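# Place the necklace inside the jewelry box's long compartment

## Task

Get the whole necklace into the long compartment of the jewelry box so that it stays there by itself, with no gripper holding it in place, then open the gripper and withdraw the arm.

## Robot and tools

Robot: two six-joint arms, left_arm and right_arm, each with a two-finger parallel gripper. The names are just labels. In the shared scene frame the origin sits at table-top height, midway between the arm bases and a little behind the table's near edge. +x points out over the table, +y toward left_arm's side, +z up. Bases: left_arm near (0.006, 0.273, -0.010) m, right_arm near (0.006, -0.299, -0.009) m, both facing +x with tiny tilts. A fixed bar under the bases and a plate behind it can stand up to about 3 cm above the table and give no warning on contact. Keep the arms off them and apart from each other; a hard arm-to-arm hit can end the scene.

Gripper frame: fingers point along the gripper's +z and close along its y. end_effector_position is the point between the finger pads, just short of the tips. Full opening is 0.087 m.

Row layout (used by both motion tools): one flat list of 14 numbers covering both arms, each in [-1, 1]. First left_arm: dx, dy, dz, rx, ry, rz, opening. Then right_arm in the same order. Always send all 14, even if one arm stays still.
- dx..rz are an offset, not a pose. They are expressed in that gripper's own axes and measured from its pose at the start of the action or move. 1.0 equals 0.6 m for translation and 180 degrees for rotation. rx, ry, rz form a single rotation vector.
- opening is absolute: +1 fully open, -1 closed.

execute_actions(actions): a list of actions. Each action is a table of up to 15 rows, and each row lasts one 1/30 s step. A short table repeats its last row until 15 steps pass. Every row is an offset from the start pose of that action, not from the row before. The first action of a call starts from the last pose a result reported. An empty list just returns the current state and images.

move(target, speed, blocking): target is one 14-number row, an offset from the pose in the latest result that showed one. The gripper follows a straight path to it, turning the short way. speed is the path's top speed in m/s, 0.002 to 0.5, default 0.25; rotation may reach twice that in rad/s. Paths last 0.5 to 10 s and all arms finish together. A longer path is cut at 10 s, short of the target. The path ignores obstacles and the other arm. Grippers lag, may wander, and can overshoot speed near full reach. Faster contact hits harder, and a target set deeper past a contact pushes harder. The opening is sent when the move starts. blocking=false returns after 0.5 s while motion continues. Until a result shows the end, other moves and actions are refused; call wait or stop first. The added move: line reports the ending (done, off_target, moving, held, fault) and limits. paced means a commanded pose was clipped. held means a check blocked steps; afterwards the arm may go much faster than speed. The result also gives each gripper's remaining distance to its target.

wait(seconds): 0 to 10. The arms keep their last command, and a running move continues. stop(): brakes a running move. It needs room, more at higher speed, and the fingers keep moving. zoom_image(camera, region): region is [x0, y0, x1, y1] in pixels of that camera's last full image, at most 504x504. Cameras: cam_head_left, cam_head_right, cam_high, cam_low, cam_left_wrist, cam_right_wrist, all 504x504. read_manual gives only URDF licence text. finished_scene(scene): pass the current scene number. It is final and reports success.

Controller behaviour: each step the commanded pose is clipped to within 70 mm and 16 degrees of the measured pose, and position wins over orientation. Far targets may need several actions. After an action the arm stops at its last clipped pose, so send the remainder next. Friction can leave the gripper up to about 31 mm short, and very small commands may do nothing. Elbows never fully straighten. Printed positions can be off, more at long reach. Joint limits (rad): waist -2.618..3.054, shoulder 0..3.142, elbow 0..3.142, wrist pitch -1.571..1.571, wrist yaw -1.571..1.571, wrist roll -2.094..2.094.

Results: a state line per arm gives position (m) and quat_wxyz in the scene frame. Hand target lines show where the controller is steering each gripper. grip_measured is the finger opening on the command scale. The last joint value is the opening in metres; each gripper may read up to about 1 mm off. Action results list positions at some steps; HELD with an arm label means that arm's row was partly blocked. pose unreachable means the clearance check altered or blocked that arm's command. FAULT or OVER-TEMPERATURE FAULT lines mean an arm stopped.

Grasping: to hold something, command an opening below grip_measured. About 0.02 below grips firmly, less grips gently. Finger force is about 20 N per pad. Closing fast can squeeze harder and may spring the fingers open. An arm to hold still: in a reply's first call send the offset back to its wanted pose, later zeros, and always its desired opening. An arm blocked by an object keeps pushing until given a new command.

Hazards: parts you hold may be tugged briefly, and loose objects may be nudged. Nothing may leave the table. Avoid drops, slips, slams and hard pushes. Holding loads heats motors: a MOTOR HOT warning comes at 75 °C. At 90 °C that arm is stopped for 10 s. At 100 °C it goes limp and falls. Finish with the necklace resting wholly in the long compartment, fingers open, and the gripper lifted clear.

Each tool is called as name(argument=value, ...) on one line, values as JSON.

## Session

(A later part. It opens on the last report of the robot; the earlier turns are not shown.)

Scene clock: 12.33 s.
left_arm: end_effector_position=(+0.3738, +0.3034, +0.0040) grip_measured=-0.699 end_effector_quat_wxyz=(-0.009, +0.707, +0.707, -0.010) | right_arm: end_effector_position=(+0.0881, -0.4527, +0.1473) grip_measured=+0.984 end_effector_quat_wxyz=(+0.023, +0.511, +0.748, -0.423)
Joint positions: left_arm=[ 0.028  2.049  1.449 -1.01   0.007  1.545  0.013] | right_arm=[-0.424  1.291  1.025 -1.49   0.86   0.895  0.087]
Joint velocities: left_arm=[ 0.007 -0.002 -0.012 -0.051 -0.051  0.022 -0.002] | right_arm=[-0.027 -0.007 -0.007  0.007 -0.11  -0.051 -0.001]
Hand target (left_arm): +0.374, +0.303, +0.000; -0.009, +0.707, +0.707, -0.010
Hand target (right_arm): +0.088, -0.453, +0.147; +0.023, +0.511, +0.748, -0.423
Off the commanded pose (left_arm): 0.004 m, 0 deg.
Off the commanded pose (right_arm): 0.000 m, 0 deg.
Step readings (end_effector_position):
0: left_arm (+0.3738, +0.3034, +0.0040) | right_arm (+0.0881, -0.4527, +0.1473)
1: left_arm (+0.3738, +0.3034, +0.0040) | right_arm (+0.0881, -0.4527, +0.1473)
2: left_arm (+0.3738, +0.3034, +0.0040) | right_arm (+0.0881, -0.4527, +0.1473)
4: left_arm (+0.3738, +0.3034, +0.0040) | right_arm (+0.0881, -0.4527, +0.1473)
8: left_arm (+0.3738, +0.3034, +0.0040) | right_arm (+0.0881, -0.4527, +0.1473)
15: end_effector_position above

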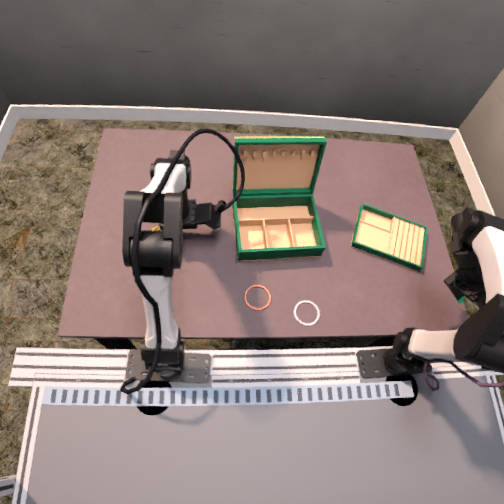

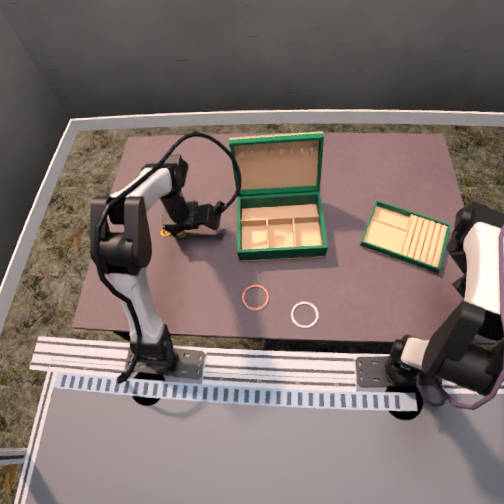

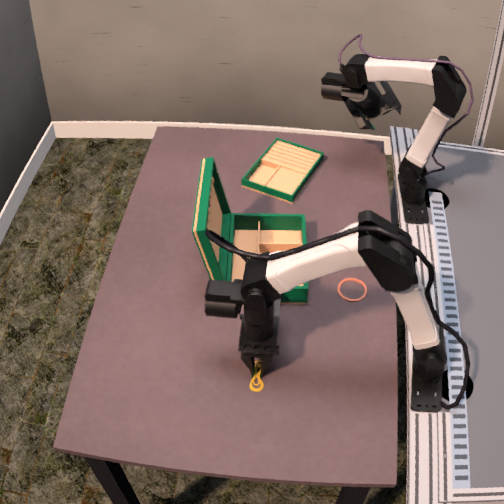

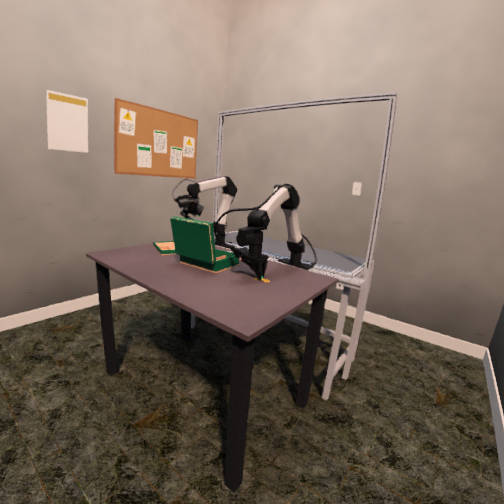

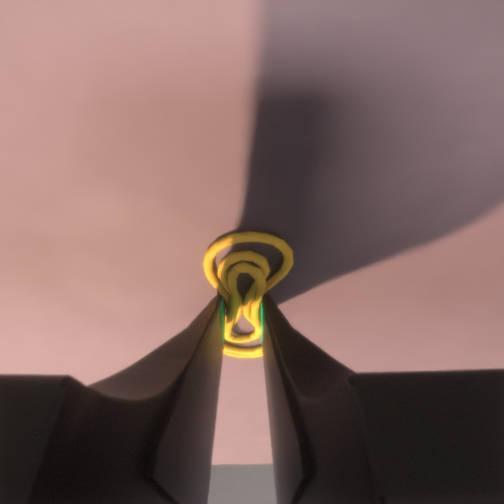

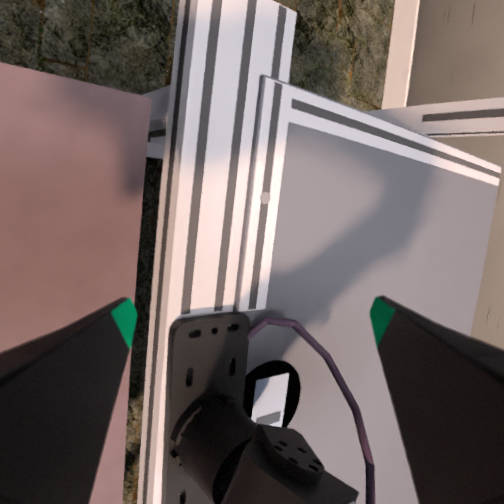

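execute_actions(actions=[[[0,0,0.006,0,0,0,-0.712,0,0,0,0,0,0,1],[0,0,0.006,0,0,0,-0.724,0,0,0,0,0,0,1],[0,0,0.006,0,0,0,-0.736,0,0,0,0,0,0,1],[0,0,0.006,0,0,0,-0.748,0,0,0,0,0,0,1],[0,0,0.006,0,0,0,-0.76,0,0,0,0,0,0,1],[0,0,0.006,0,0,0,-0.772,0,0,0,0,0,0,1],[0,0,0.006,0,0,0,-0.784,0,0,0,0,0,0,1],[0,0,0.006,0,0,0,-0.796,0,0,0,0,0,0,1],[0,0,0.006,0,0,0,-0.808,0,0,0,0,0,0,1],[0,0,0.006,0,0,0,-0.82,0,0,0,0,0,0,1],[0,0,0.006,0,0,0,-0.83,0,0,0,0,0,0,1],[0,0,0.006,0,0,0,-0.84,0,0,0,0,0,0,1],[0,0,0.006,0,0,0,-0.85,0,0,0,0,0,0,1],[0,0,0.006,0,0,0,-0.86,0,0,0,0,0,0,1],[0,0,0.006,0,0,0,-0.86,0,0,0,0,0,0,1]]])

zoom_image(camera="cam_left_wrist", region=[170, 210, 330, 380])

Scene clock: 13.03 s.
left_arm: end_effector_position=(+0.3738, +0.3034, +0.0040) grip_measured=-0.856 end_effector_quat_wxyz=(-0.009, +0.707, +0.707, -0.010) | right_arm: end_effector_position=(+0.0881, -0.4527, +0.1473) grip_measured=+0.984 end_effector_quat_wxyz=(+0.023, +0.511, +0.748, -0.423)
Joint positions: left_arm=[ 0.028  2.049  1.449 -1.01   0.007  1.545  0.006] | right_arm=[-0.424  1.291  1.025 -1.49   0.86   0.895  0.087]
Joint velocities: left_arm=[ 0.007 -0.007 -0.002 -0.066  0.007 -0.051 -0.002] | right_arm=[ 0.027  0.012 -0.022  0.007 -0.037 -0.022 -0.   ]
Hand target (left_arm): +0.374, +0.303, +0.000; -0.009, +0.707, +0.707, -0.011
Hand target (right_arm): +0.088, -0.453, +0.147; +0.023, +0.511, +0.748, -0.423
Off the commanded pose (left_arm): 0.004 m, 0 deg.
Off the commanded pose (right_arm): 0.000 m, 0 deg.
Step readings (end_effector_position):
0: left_arm (+0.3738, +0.3034, +0.0040) | right_arm (+0.0881, -0.4527, +0.1473)
1: left_arm (+0.3738, +0.3034, +0.0040) | right_arm (+0.0881, -0.4527, +0.1473)
2: left_arm (+0.3738, +0.3034, +0.0040) | right_arm (+0.0881, -0.4527, +0.1473)
4: left_arm (+0.3738, +0.3034, +0.0040) | right_arm (+0.0881, -0.4527, +0.1473)
8: left_arm (+0.3738, +0.3034, +0.0040) | right_arm (+0.0881, -0.4527, +0.1473)
15: end_effector_position above

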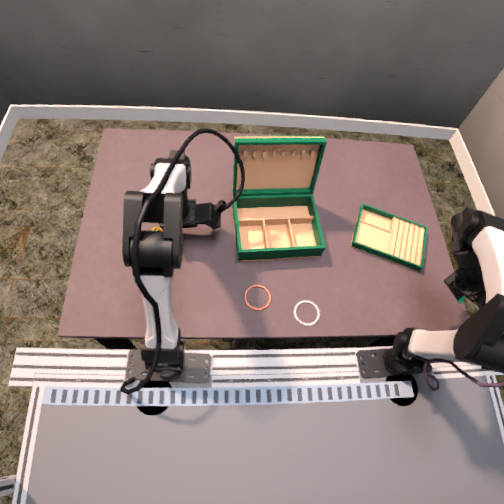

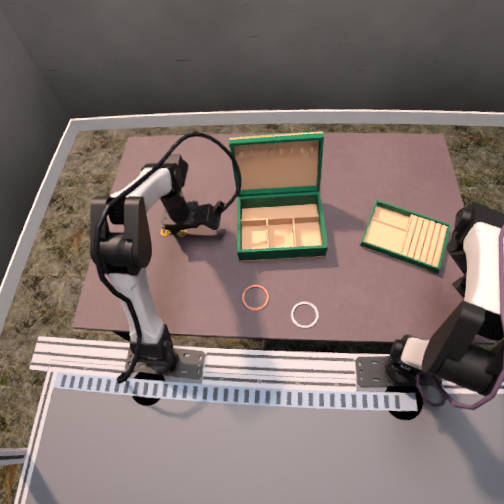

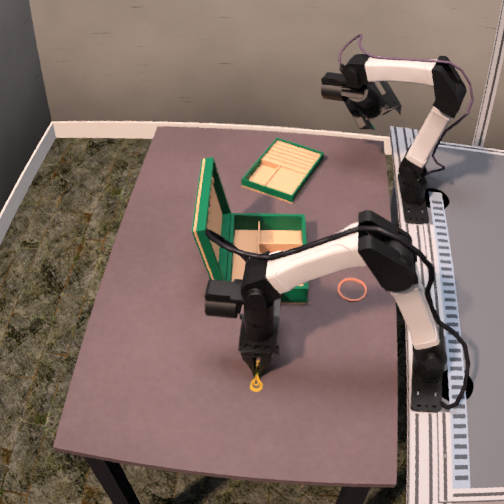

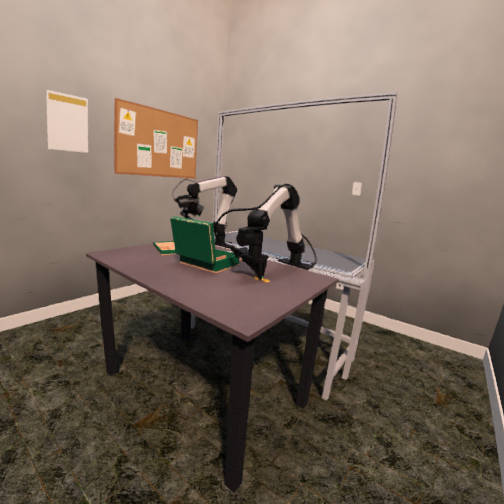

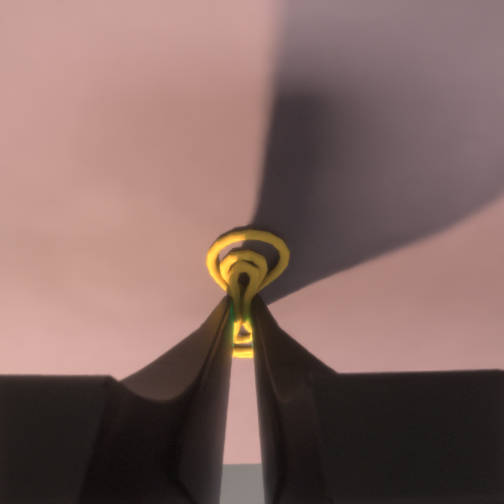

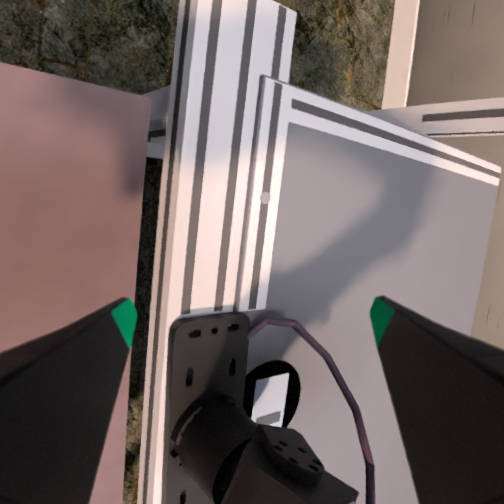

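Region (170, 210, 330, 380) of cam_left_wrist's 504x504 image, scaled by 2.965, with more detail than that image has; it fills the left 474 columns of this view, and the rest is white.

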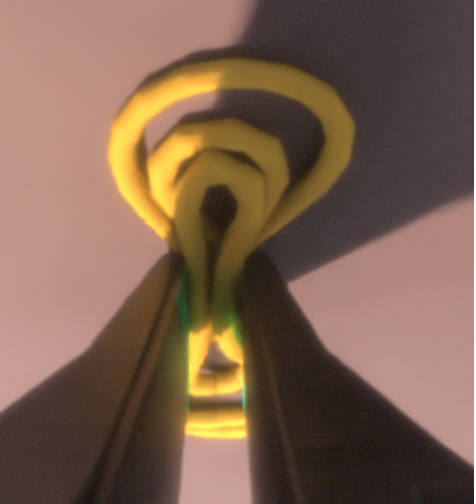

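execute_actions(actions=[[[0,0,0.006,0,0,0,-0.864,0,0,0,0,0,0,1],[0,0,0.006,0,0,0,-0.868,0,0,0,0,0,0,1],[0,0,0.006,0,0,0,-0.872,0,0,0,0,0,0,1],[0,0,0.006,0,0,0,-0.876,0,0,0,0,0,0,1],[0,0,0.006,0,0,0,-0.88,0,0,0,0,0,0,1],[0,0,0.006,0,0,0,-0.884,0,0,0,0,0,0,1],[0,0,0.006,0,0,0,-0.888,0,0,0,0,0,0,1],[0,0,0.006,0,0,0,-0.892,0,0,0,0,0,0,1],[0,0,0.006,0,0,0,-0.896,0,0,0,0,0,0,1],[0,0,0.006,0,0,0,-0.90,0,0,0,0,0,0,1]]])

zoom_image(camera="cam_left_wrist", region=[170, 210, 330, 380])

Scene clock: 13.80 s.
left_arm: end_effector_position=(+0.3751, +0.3036, +0.0050) grip_measured=-0.897 end_effector_quat_wxyz=(-0.007, +0.707, +0.707, -0.008) | right_arm: end_effector_position=(+0.0881, -0.4527, +0.1473) grip_measured=+0.984 end_effector_quat_wxyz=(+0.023, +0.511, +0.748, -0.423)
Joint positions: left_arm=[ 0.028  2.046  1.449 -1.006  0.006  1.545  0.005] | right_arm=[-0.424  1.291  1.025 -1.49   0.86   0.895  0.087]
Joint velocities: left_arm=[-0.007 -0.002  0.012 -0.081 -0.007  0.066 -0.001] | right_arm=[-0.027  0.012 -0.002  0.007 -0.095  0.007  0.   ]
Hand target (left_arm): +0.374, +0.303, +0.000; -0.009, +0.707, +0.707, -0.011
Hand target (right_arm): +0.088, -0.453, +0.147; +0.023, +0.511, +0.748, -0.423
Off the commanded pose (left_arm): 0.005 m, 0 deg.
Off the commanded pose (right_arm): 0.000 m, 0 deg.
Step readings (end_effector_position):
0: left_arm (+0.3751, +0.3036, +0.0050) | right_arm (+0.0881, -0.4527, +0.1473)
1: left_arm (+0.3751, +0.3036, +0.0050) | right_arm (+0.0881, -0.4527, +0.1473)
2: left_arm (+0.3751, +0.3036, +0.0050) | right_arm (+0.0881, -0.4527, +0.1473)
4: left_arm (+0.3751, +0.3036, +0.0050) | right_arm (+0.0881, -0.4527, +0.1473)
8: left_arm (+0.3751, +0.3036, +0.0050) | right_arm (+0.0881, -0.4527, +0.1473)
15: end_effector_position above

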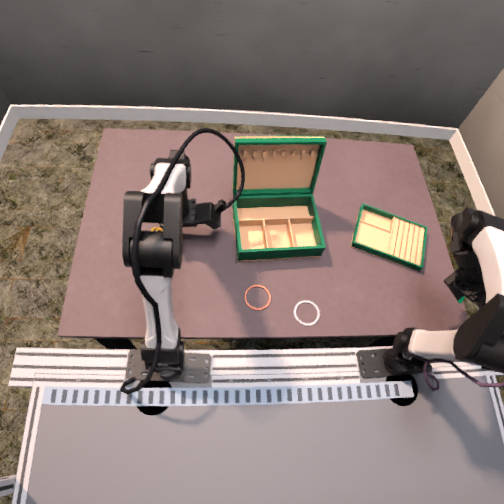

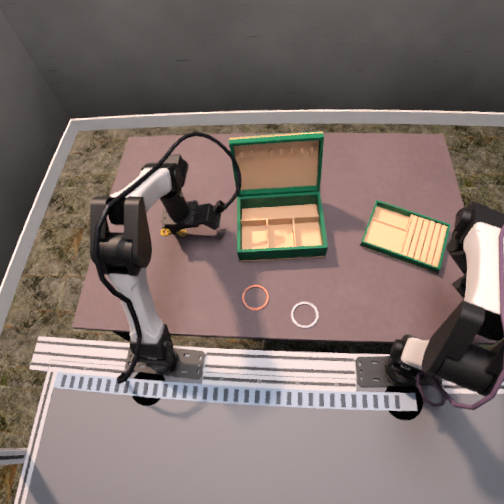

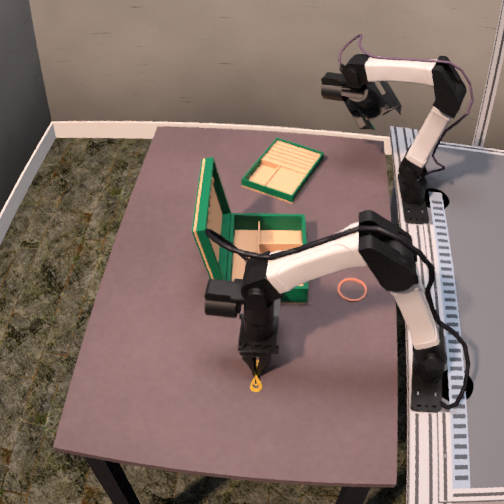

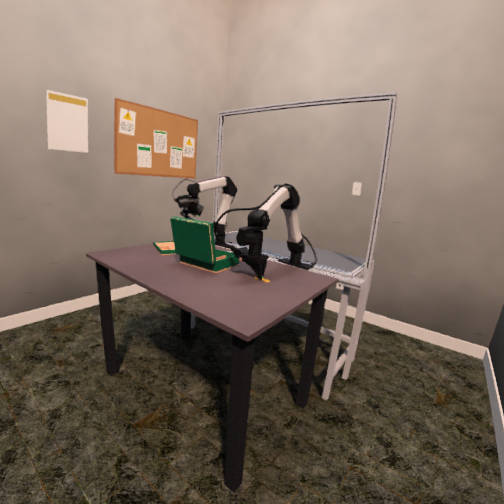

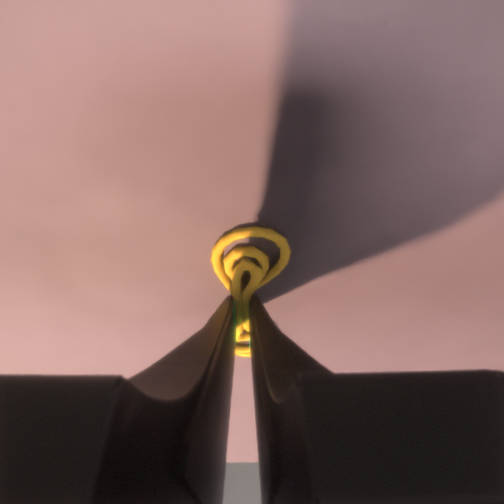

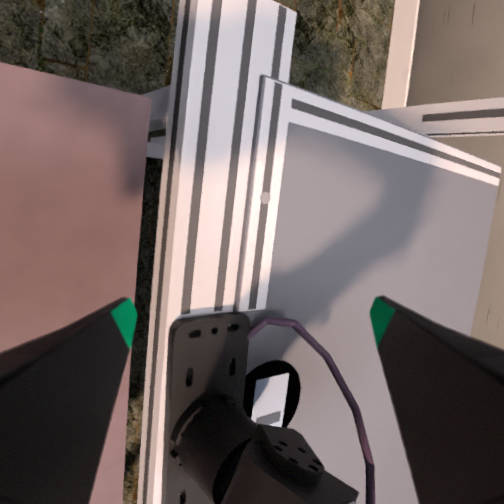

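Region (170, 210, 330, 380) of cam_left_wrist's 504x504 image, scaled by 2.965, with more detail than that image has; it fills the left 474 columns of this view, and the rest is white.

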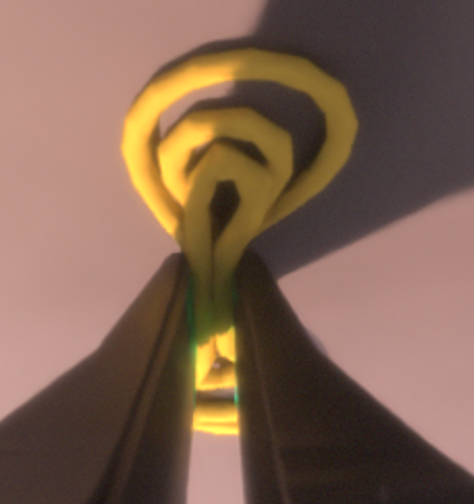

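execute_actions(actions=[[[0,0,0.015,0,0,0,-0.90,0,0,0,0,0,0,1],[0,0,0.015,0,0,0,-0.904,0,0,0,0,0,0,1],[0,0,0.015,0,0,0,-0.908,0,0,0,0,0,0,1],[0,0,0.015,0,0,0,-0.912,0,0,0,0,0,0,1],[0,0,0.015,0,0,0,-0.916,0,0,0,0,0,0,1],[0,0,0.015,0,0,0,-0.92,0,0,0,0,0,0,1],[0,0,0.015,0,0,0,-0.924,0,0,0,0,0,0,1],[0,0,0.015,0,0,0,-0.928,0,0,0,0,0,0,1],[0,0,0.015,0,0,0,-0.932,0,0,0,0,0,0,1],[0,0,0.015,0,0,0,-0.936,0,0,0,0,0,0,1],[0,0,0.015,0,0,0,-0.94,0,0,0,0,0,0,1],[0,0,0.015,0,0,0,-0.944,0,0,0,0,0,0,1],[0,0,0.015,0,0,0,-0.948,0,0,0,0,0,0,1],[0,0,0.015,0,0,0,-0.95,0,0,0,0,0,0,1]]])

zoom_image(camera="cam_left_wrist", region=[170, 210, 330, 380])

Scene clock: 14.43 s.
left_arm: end_effector_position=(+0.3755, +0.3036, +0.0050) grip_measured=-0.907 end_effector_quat_wxyz=(-0.006, +0.707, +0.707, -0.007) | right_arm: end_effector_position=(+0.0881, -0.4527, +0.1473) grip_measured=+0.984 end_effector_quat_wxyz=(+0.023, +0.511, +0.748, -0.423)
Joint positions: left_arm=[ 0.028  2.046  1.449 -1.004  0.006  1.545  0.004] | right_arm=[-0.424  1.291  1.025 -1.49   0.86   0.895  0.087]
Joint velocities: left_arm=[-0.002  0.002 -0.007 -0.007 -0.007  0.051 -0.   ] | right_arm=[-0.002  0.012  0.007 -0.081 -0.11  -0.037 -0.001]
Hand target (left_arm): +0.375, +0.303, -0.004; -0.007, +0.707, +0.707, -0.008
Hand target (right_arm): +0.088, -0.453, +0.147; +0.023, +0.511, +0.748, -0.423
Off the commanded pose (left_arm): 0.009 m, 0 deg.
Off the commanded pose (right_arm): 0.000 m, 0 deg.
Step readings (end_effector_position):
0: left_arm (+0.3751, +0.3036, +0.0050) | right_arm (+0.0881, -0.4527, +0.1473)
1: left_arm (+0.3753, +0.3036, +0.0050) | right_arm (+0.0881, -0.4527, +0.1473)
2: left_arm (+0.3754, +0.3036, +0.0050) | right_arm (+0.0881, -0.4527, +0.1473)
4: left_arm (+0.3754, +0.3036, +0.0050) | right_arm (+0.0881, -0.4527, +0.1473)
8: left_arm (+0.3755, +0.3036, +0.0050) | right_arm (+0.0881, -0.4527, +0.1473)
15: end_effector_position above

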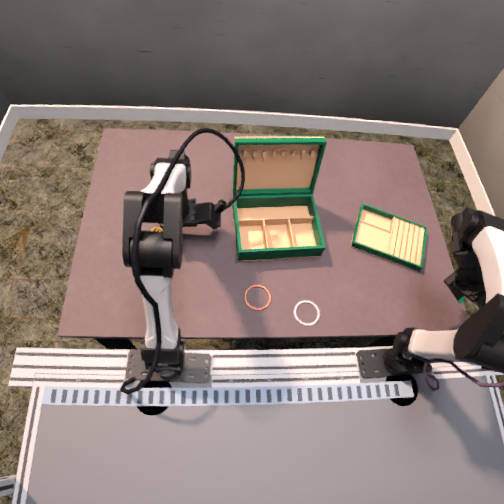

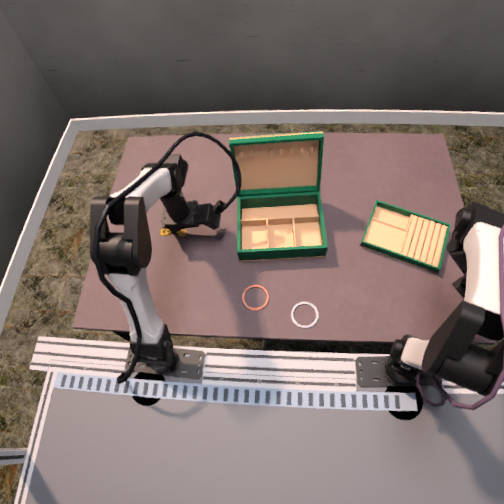

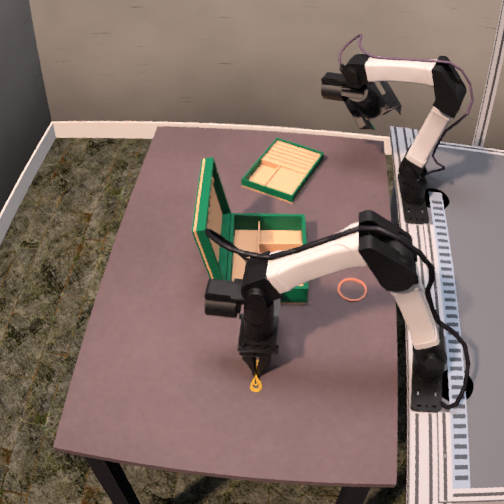

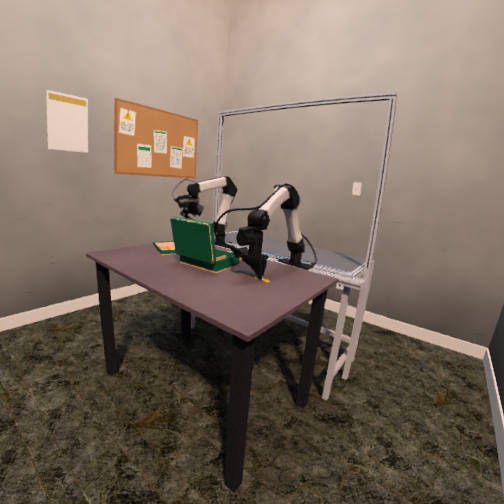

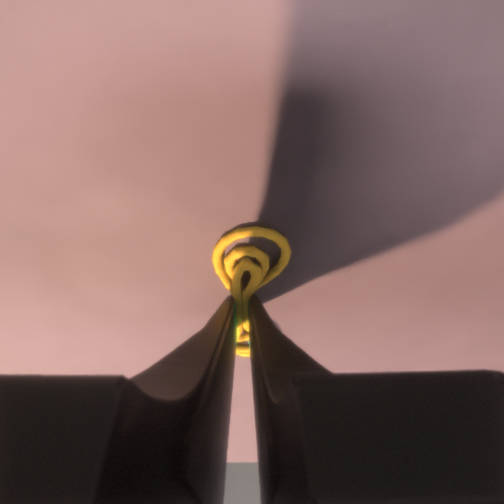

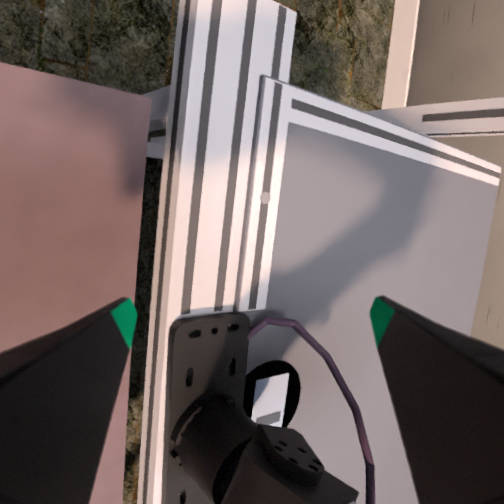

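Region (170, 210, 330, 380) of cam_left_wrist's 504x504 image, scaled by 2.965, with more detail than that image has; it fills the left 474 columns of this view, and the rest is white.

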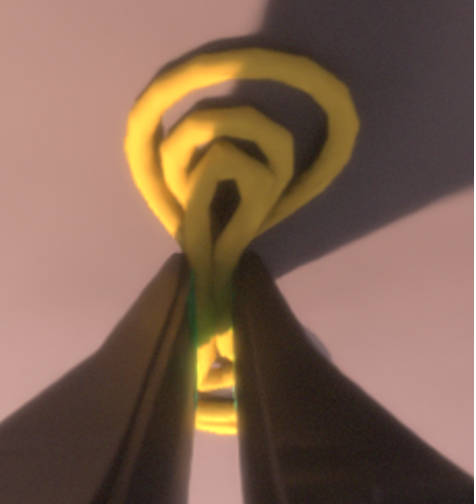

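move(target=[0, 0, -0.19, 0, 0, 0, -0.97, 0, 0, 0, 0, 0, 0, 1], speed=0.12)

zoom_image(camera="cam_high", region=[190, 270, 330, 410])

zoom_image(camera="cam_low", region=[160, 190, 310, 300])

Scene clock: 16.20 s.
left_arm: end_effector_position=(+0.3769, +0.3031, +0.1142) grip_measured=-0.970 end_effector_quat_wxyz=(-0.006, +0.707, +0.707, -0.007) | right_arm: end_effector_position=(+0.0881, -0.4527, +0.1473) grip_measured=+0.984 end_effector_quat_wxyz=(+0.023, +0.511, +0.748, -0.423)
Joint positions: left_arm=[ 0.028  1.992  1.811 -1.419  0.006  1.545  0.001] | right_arm=[-0.424  1.291  1.025 -1.49   0.86   0.895  0.087]
Joint velocities: left_arm=[ 0.012 -0.002  0.012 -0.051 -0.051 -0.066 -0.   ] | right_arm=[ 0.002 -0.007 -0.002 -0.037 -0.007 -0.007 -0.   ]
Hand target (left_arm): +0.377, +0.305, +0.119; -0.006, +0.707, +0.707, -0.007
Hand target (right_arm): +0.088, -0.453, +0.147; +0.023, +0.511, +0.748, -0.423
Off the commanded pose (left_arm): 0.005 m, 0 deg.
Off the commanded pose (right_arm): 0.000 m, 0 deg.
move: done

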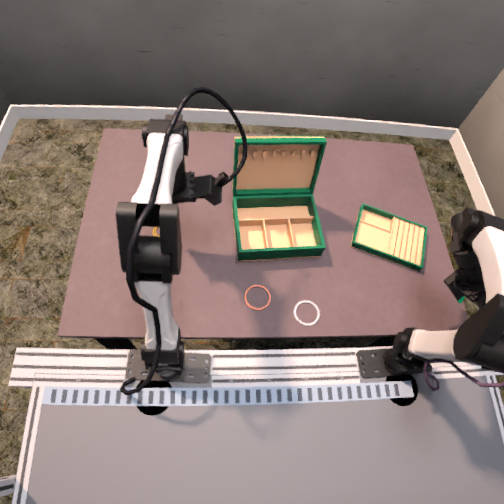

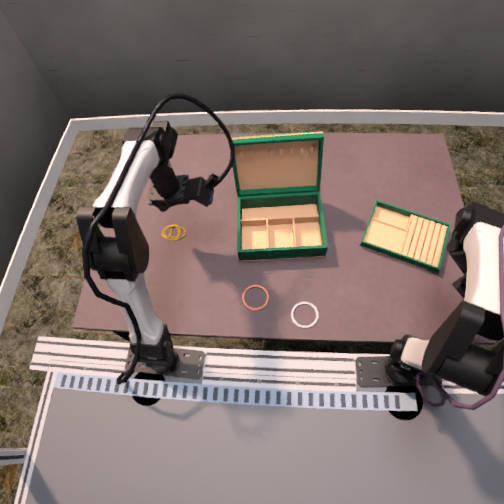

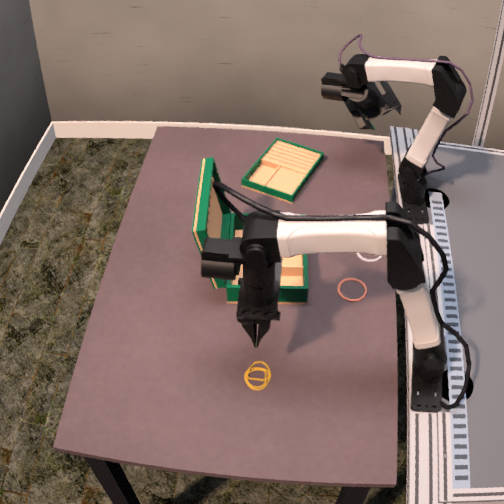

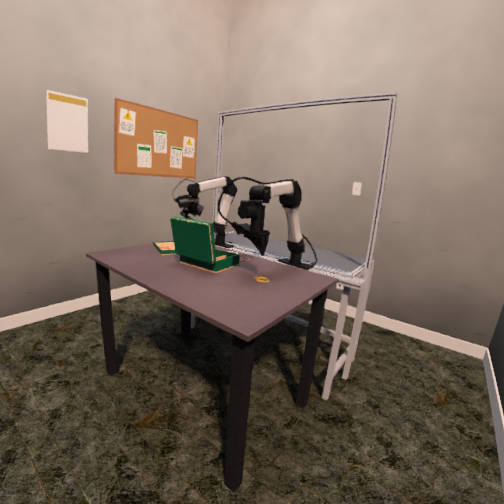

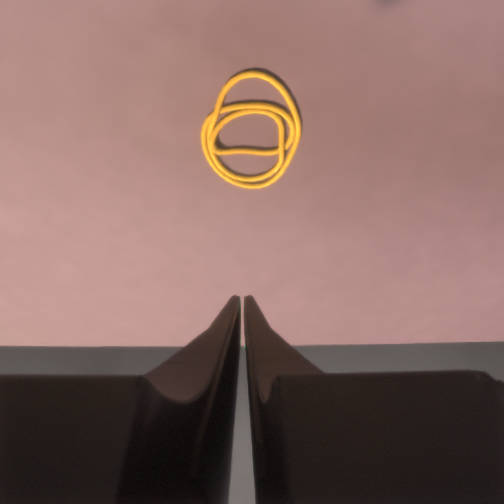

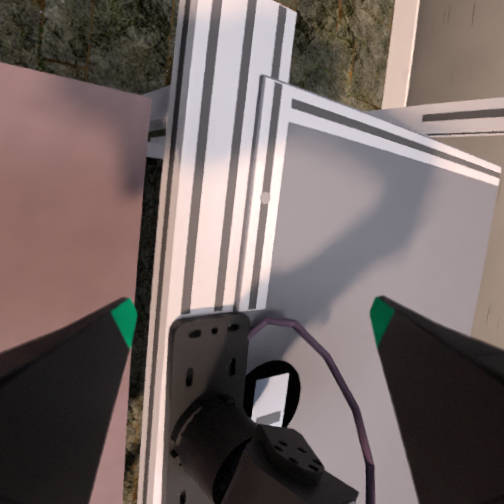

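Region (190, 270, 330, 410) of cam_high's 504x504 image, scaled by 3.600, with more detail than that image has.

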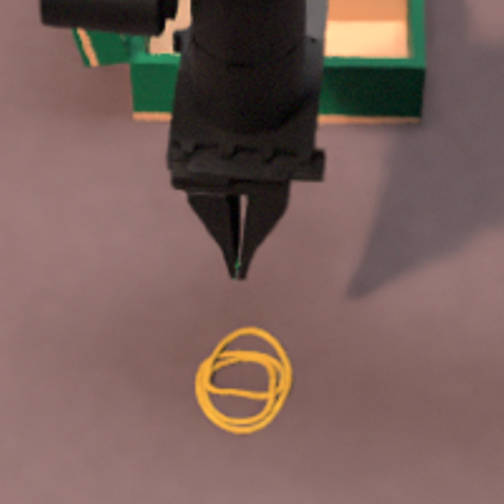

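Region (160, 190, 310, 300) of cam_low's 504x504 image, scaled by 3.360, with more detail than that image has; it fills the top 370 rows of this view, and the rest is white.

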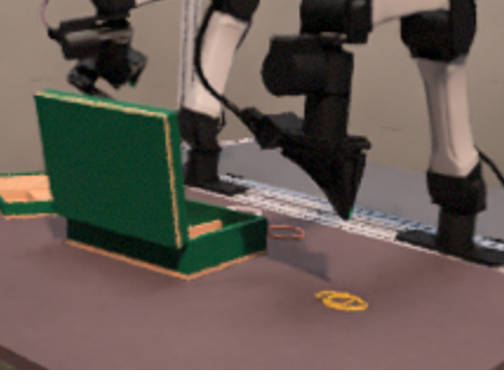

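zoom_image(camera="cam_left_wrist", region=[170, 50, 330, 210])

zoom_image(camera="cam_left_wrist", region=[200, 270, 290, 360])

Region (170, 50, 330, 210) of cam_left_wrist's 504x504 image, scaled by 3.150, with more detail than that image has.

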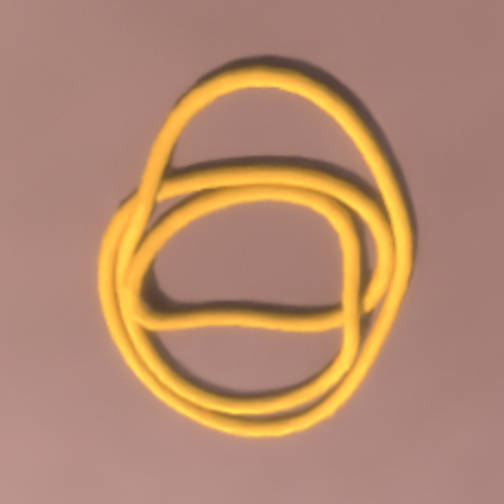

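Region (200, 270, 290, 360) of cam_left_wrist's 504x504 image, scaled by 5.600, with more detail than that image has.

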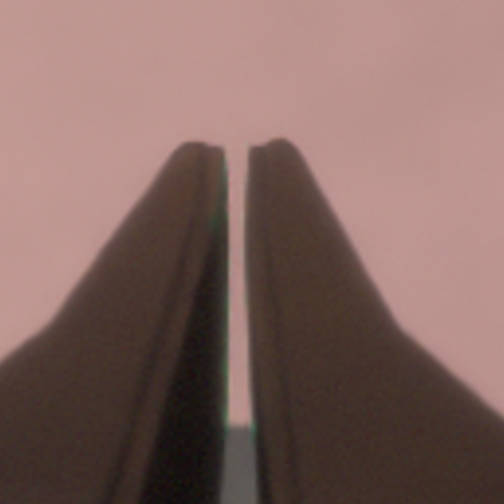

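move(target=[0.005, 0.030, 0.168, 0.015, 0, 0, -0.17, 0, 0, 0, 0, 0, 0, 1], speed=0.15)

zoom_image(camera="cam_left_wrist", region=[150, 170, 400, 380])

Scene clock: 18.57 s.
left_arm: end_effector_position=(+0.3962, +0.3030, +0.0241) grip_measured=-0.170 end_effector_quat_wxyz=(-0.018, +0.707, +0.707, -0.018) | right_arm: end_effector_position=(+0.0881, -0.4527, +0.1473) grip_measured=+0.984 end_effector_quat_wxyz=(+0.023, +0.511, +0.748, -0.423)
Joint positions: left_arm=[ 0.028  2.134  1.661 -1.161  0.006  1.545  0.036] | right_arm=[-0.424  1.291  1.025 -1.49   0.86   0.895  0.087]
Joint velocities: left_arm=[-0.007  0.002 -0.002 -0.051 -0.022 -0.022 -0.001] | right_arm=[ 0.012 -0.002 -0.012 -0.051  0.007 -0.022 -0.   ]
Hand target (left_arm): +0.394, +0.305, +0.014; -0.023, +0.707, +0.707, -0.023
Hand target (right_arm): +0.088, -0.453, +0.147; +0.023, +0.511, +0.748, -0.423
Off the commanded pose (left_arm): 0.012 m, 1 deg.
Off the commanded pose (right_arm): 0.000 m, 0 deg.
move: off_target (left_arm)

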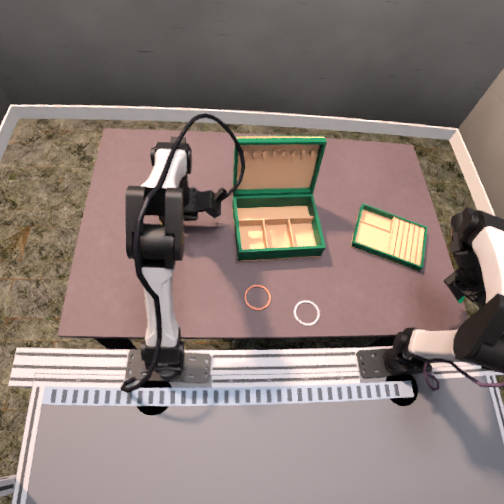

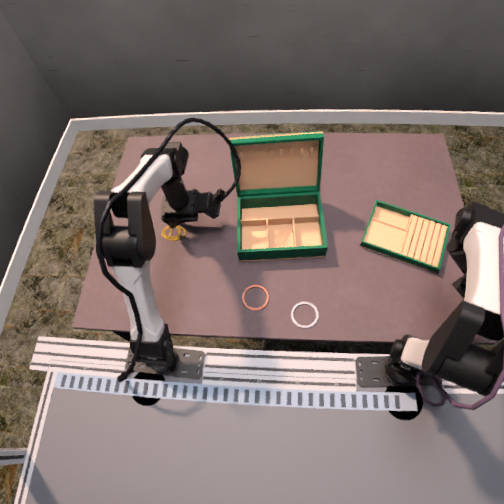

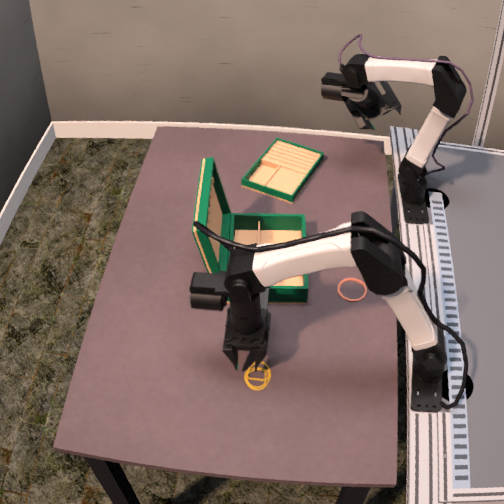

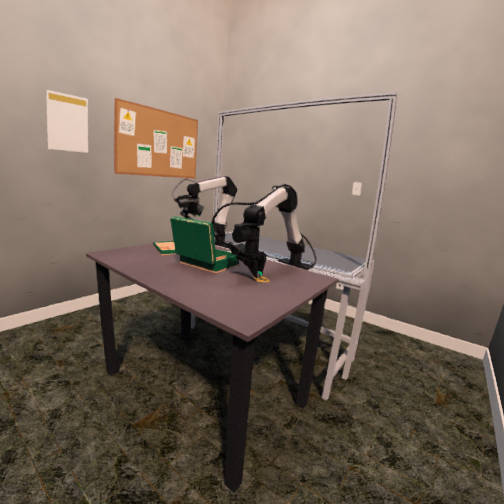

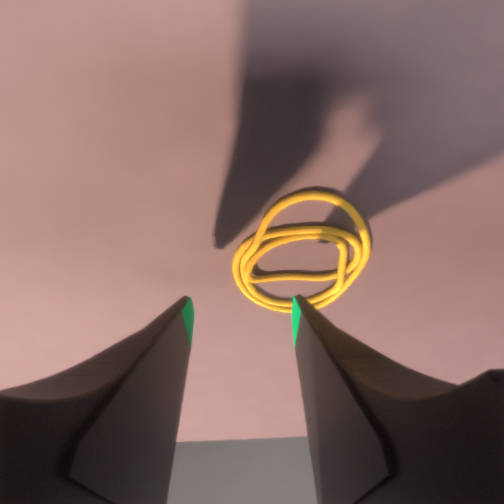

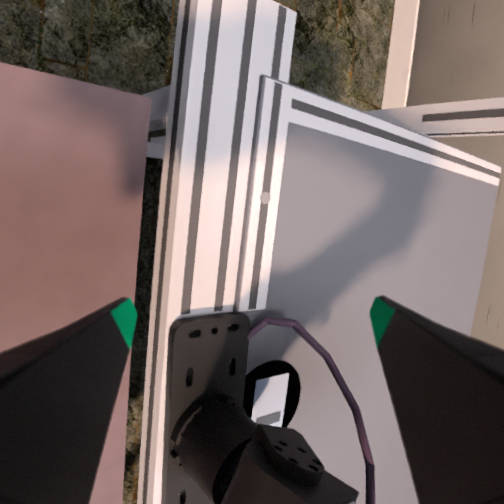

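Region (150, 170, 400, 380) of cam_left_wrist's 504x504 image, scaled by 2.016, with more detail than that image has; it fills the top 423 rows of this view, and the rest is white.

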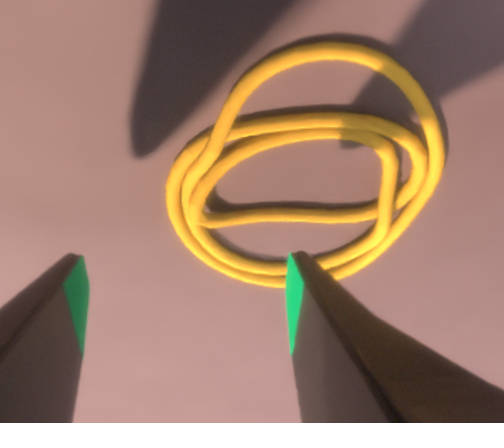

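move(target=[-0.012, -0.005, 0.05, 0.0, 0, 0, -0.17, 0, 0, 0, 0, 0, 0, 1], speed=0.05)

zoom_image(camera="cam_left_wrist", region=[150, 190, 400, 400])

Scene clock: 20.13 s.
left_arm: end_effector_position=(+0.3967, +0.2994, +0.0065) grip_measured=-0.170 end_effector_quat_wxyz=(-0.011, +0.707, +0.707, -0.011) | right_arm: end_effector_position=(+0.0881, -0.4527, +0.1473) grip_measured=+0.984 end_effector_quat_wxyz=(+0.023, +0.511, +0.748, -0.423)
Joint positions: left_arm=[ 0.018  2.134  1.59  -1.069  0.006  1.535  0.036] | right_arm=[-0.424  1.291  1.025 -1.49   0.86   0.895  0.087]
Joint velocities: left_arm=[ 0.017 -0.007 -0.007 -0.007 -0.066 -0.081  0.   ] | right_arm=[ 0.007 -0.022 -0.002  0.051 -0.022  0.022  0.001]
Hand target (left_arm): +0.392, +0.296, -0.005; -0.019, +0.707, +0.707, -0.018
Hand target (right_arm): +0.088, -0.453, +0.147; +0.023, +0.511, +0.748, -0.423
Off the commanded pose (left_arm): 0.014 m, 1 deg.
Off the commanded pose (right_arm): 0.000 m, 0 deg.
move: off_target (left_arm)

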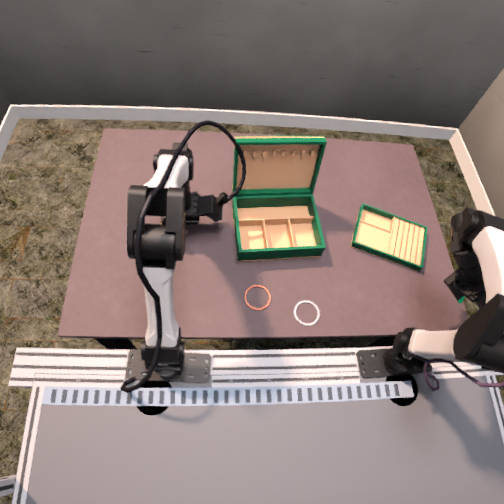

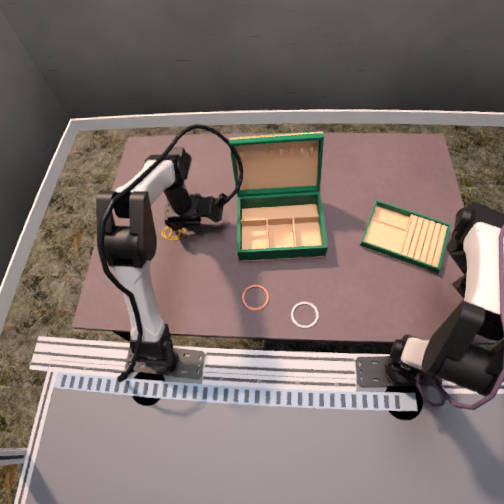

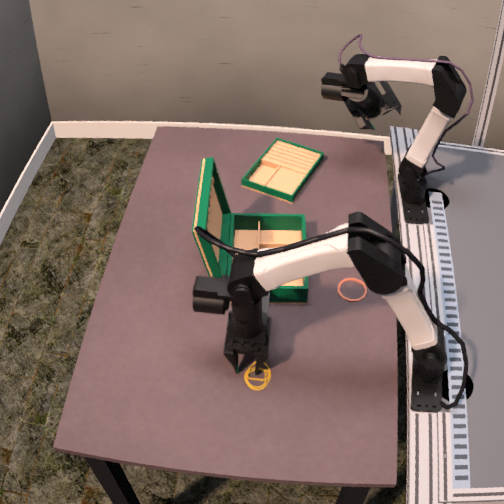

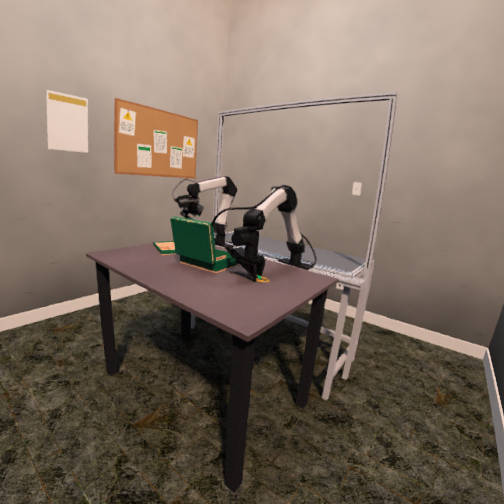

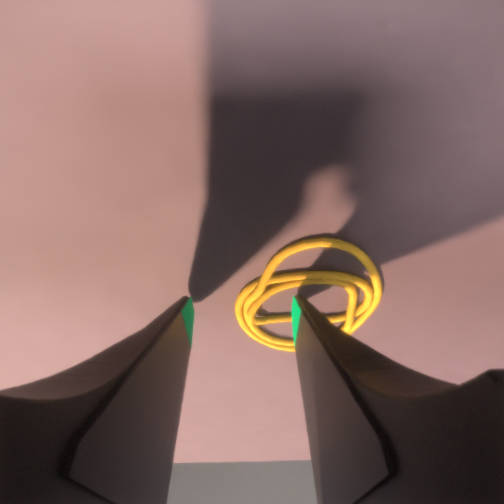

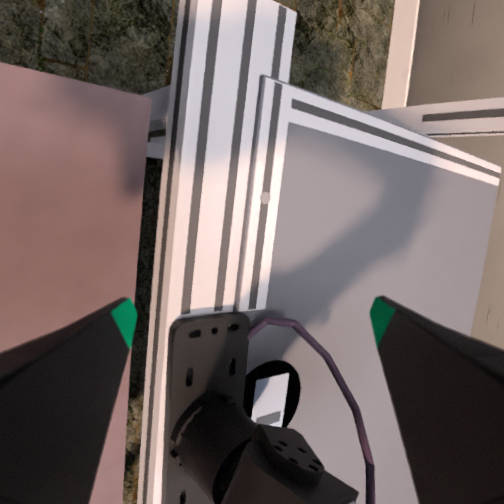

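Region (150, 190, 400, 400) of cam_left_wrist's 504x504 image, scaled by 2.016, with more detail than that image has; it fills the top 423 rows of this view, and the rest is white.

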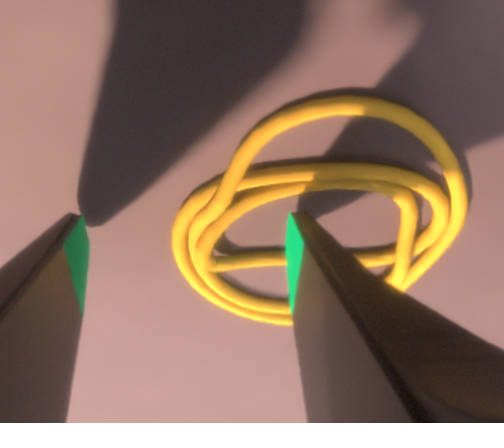

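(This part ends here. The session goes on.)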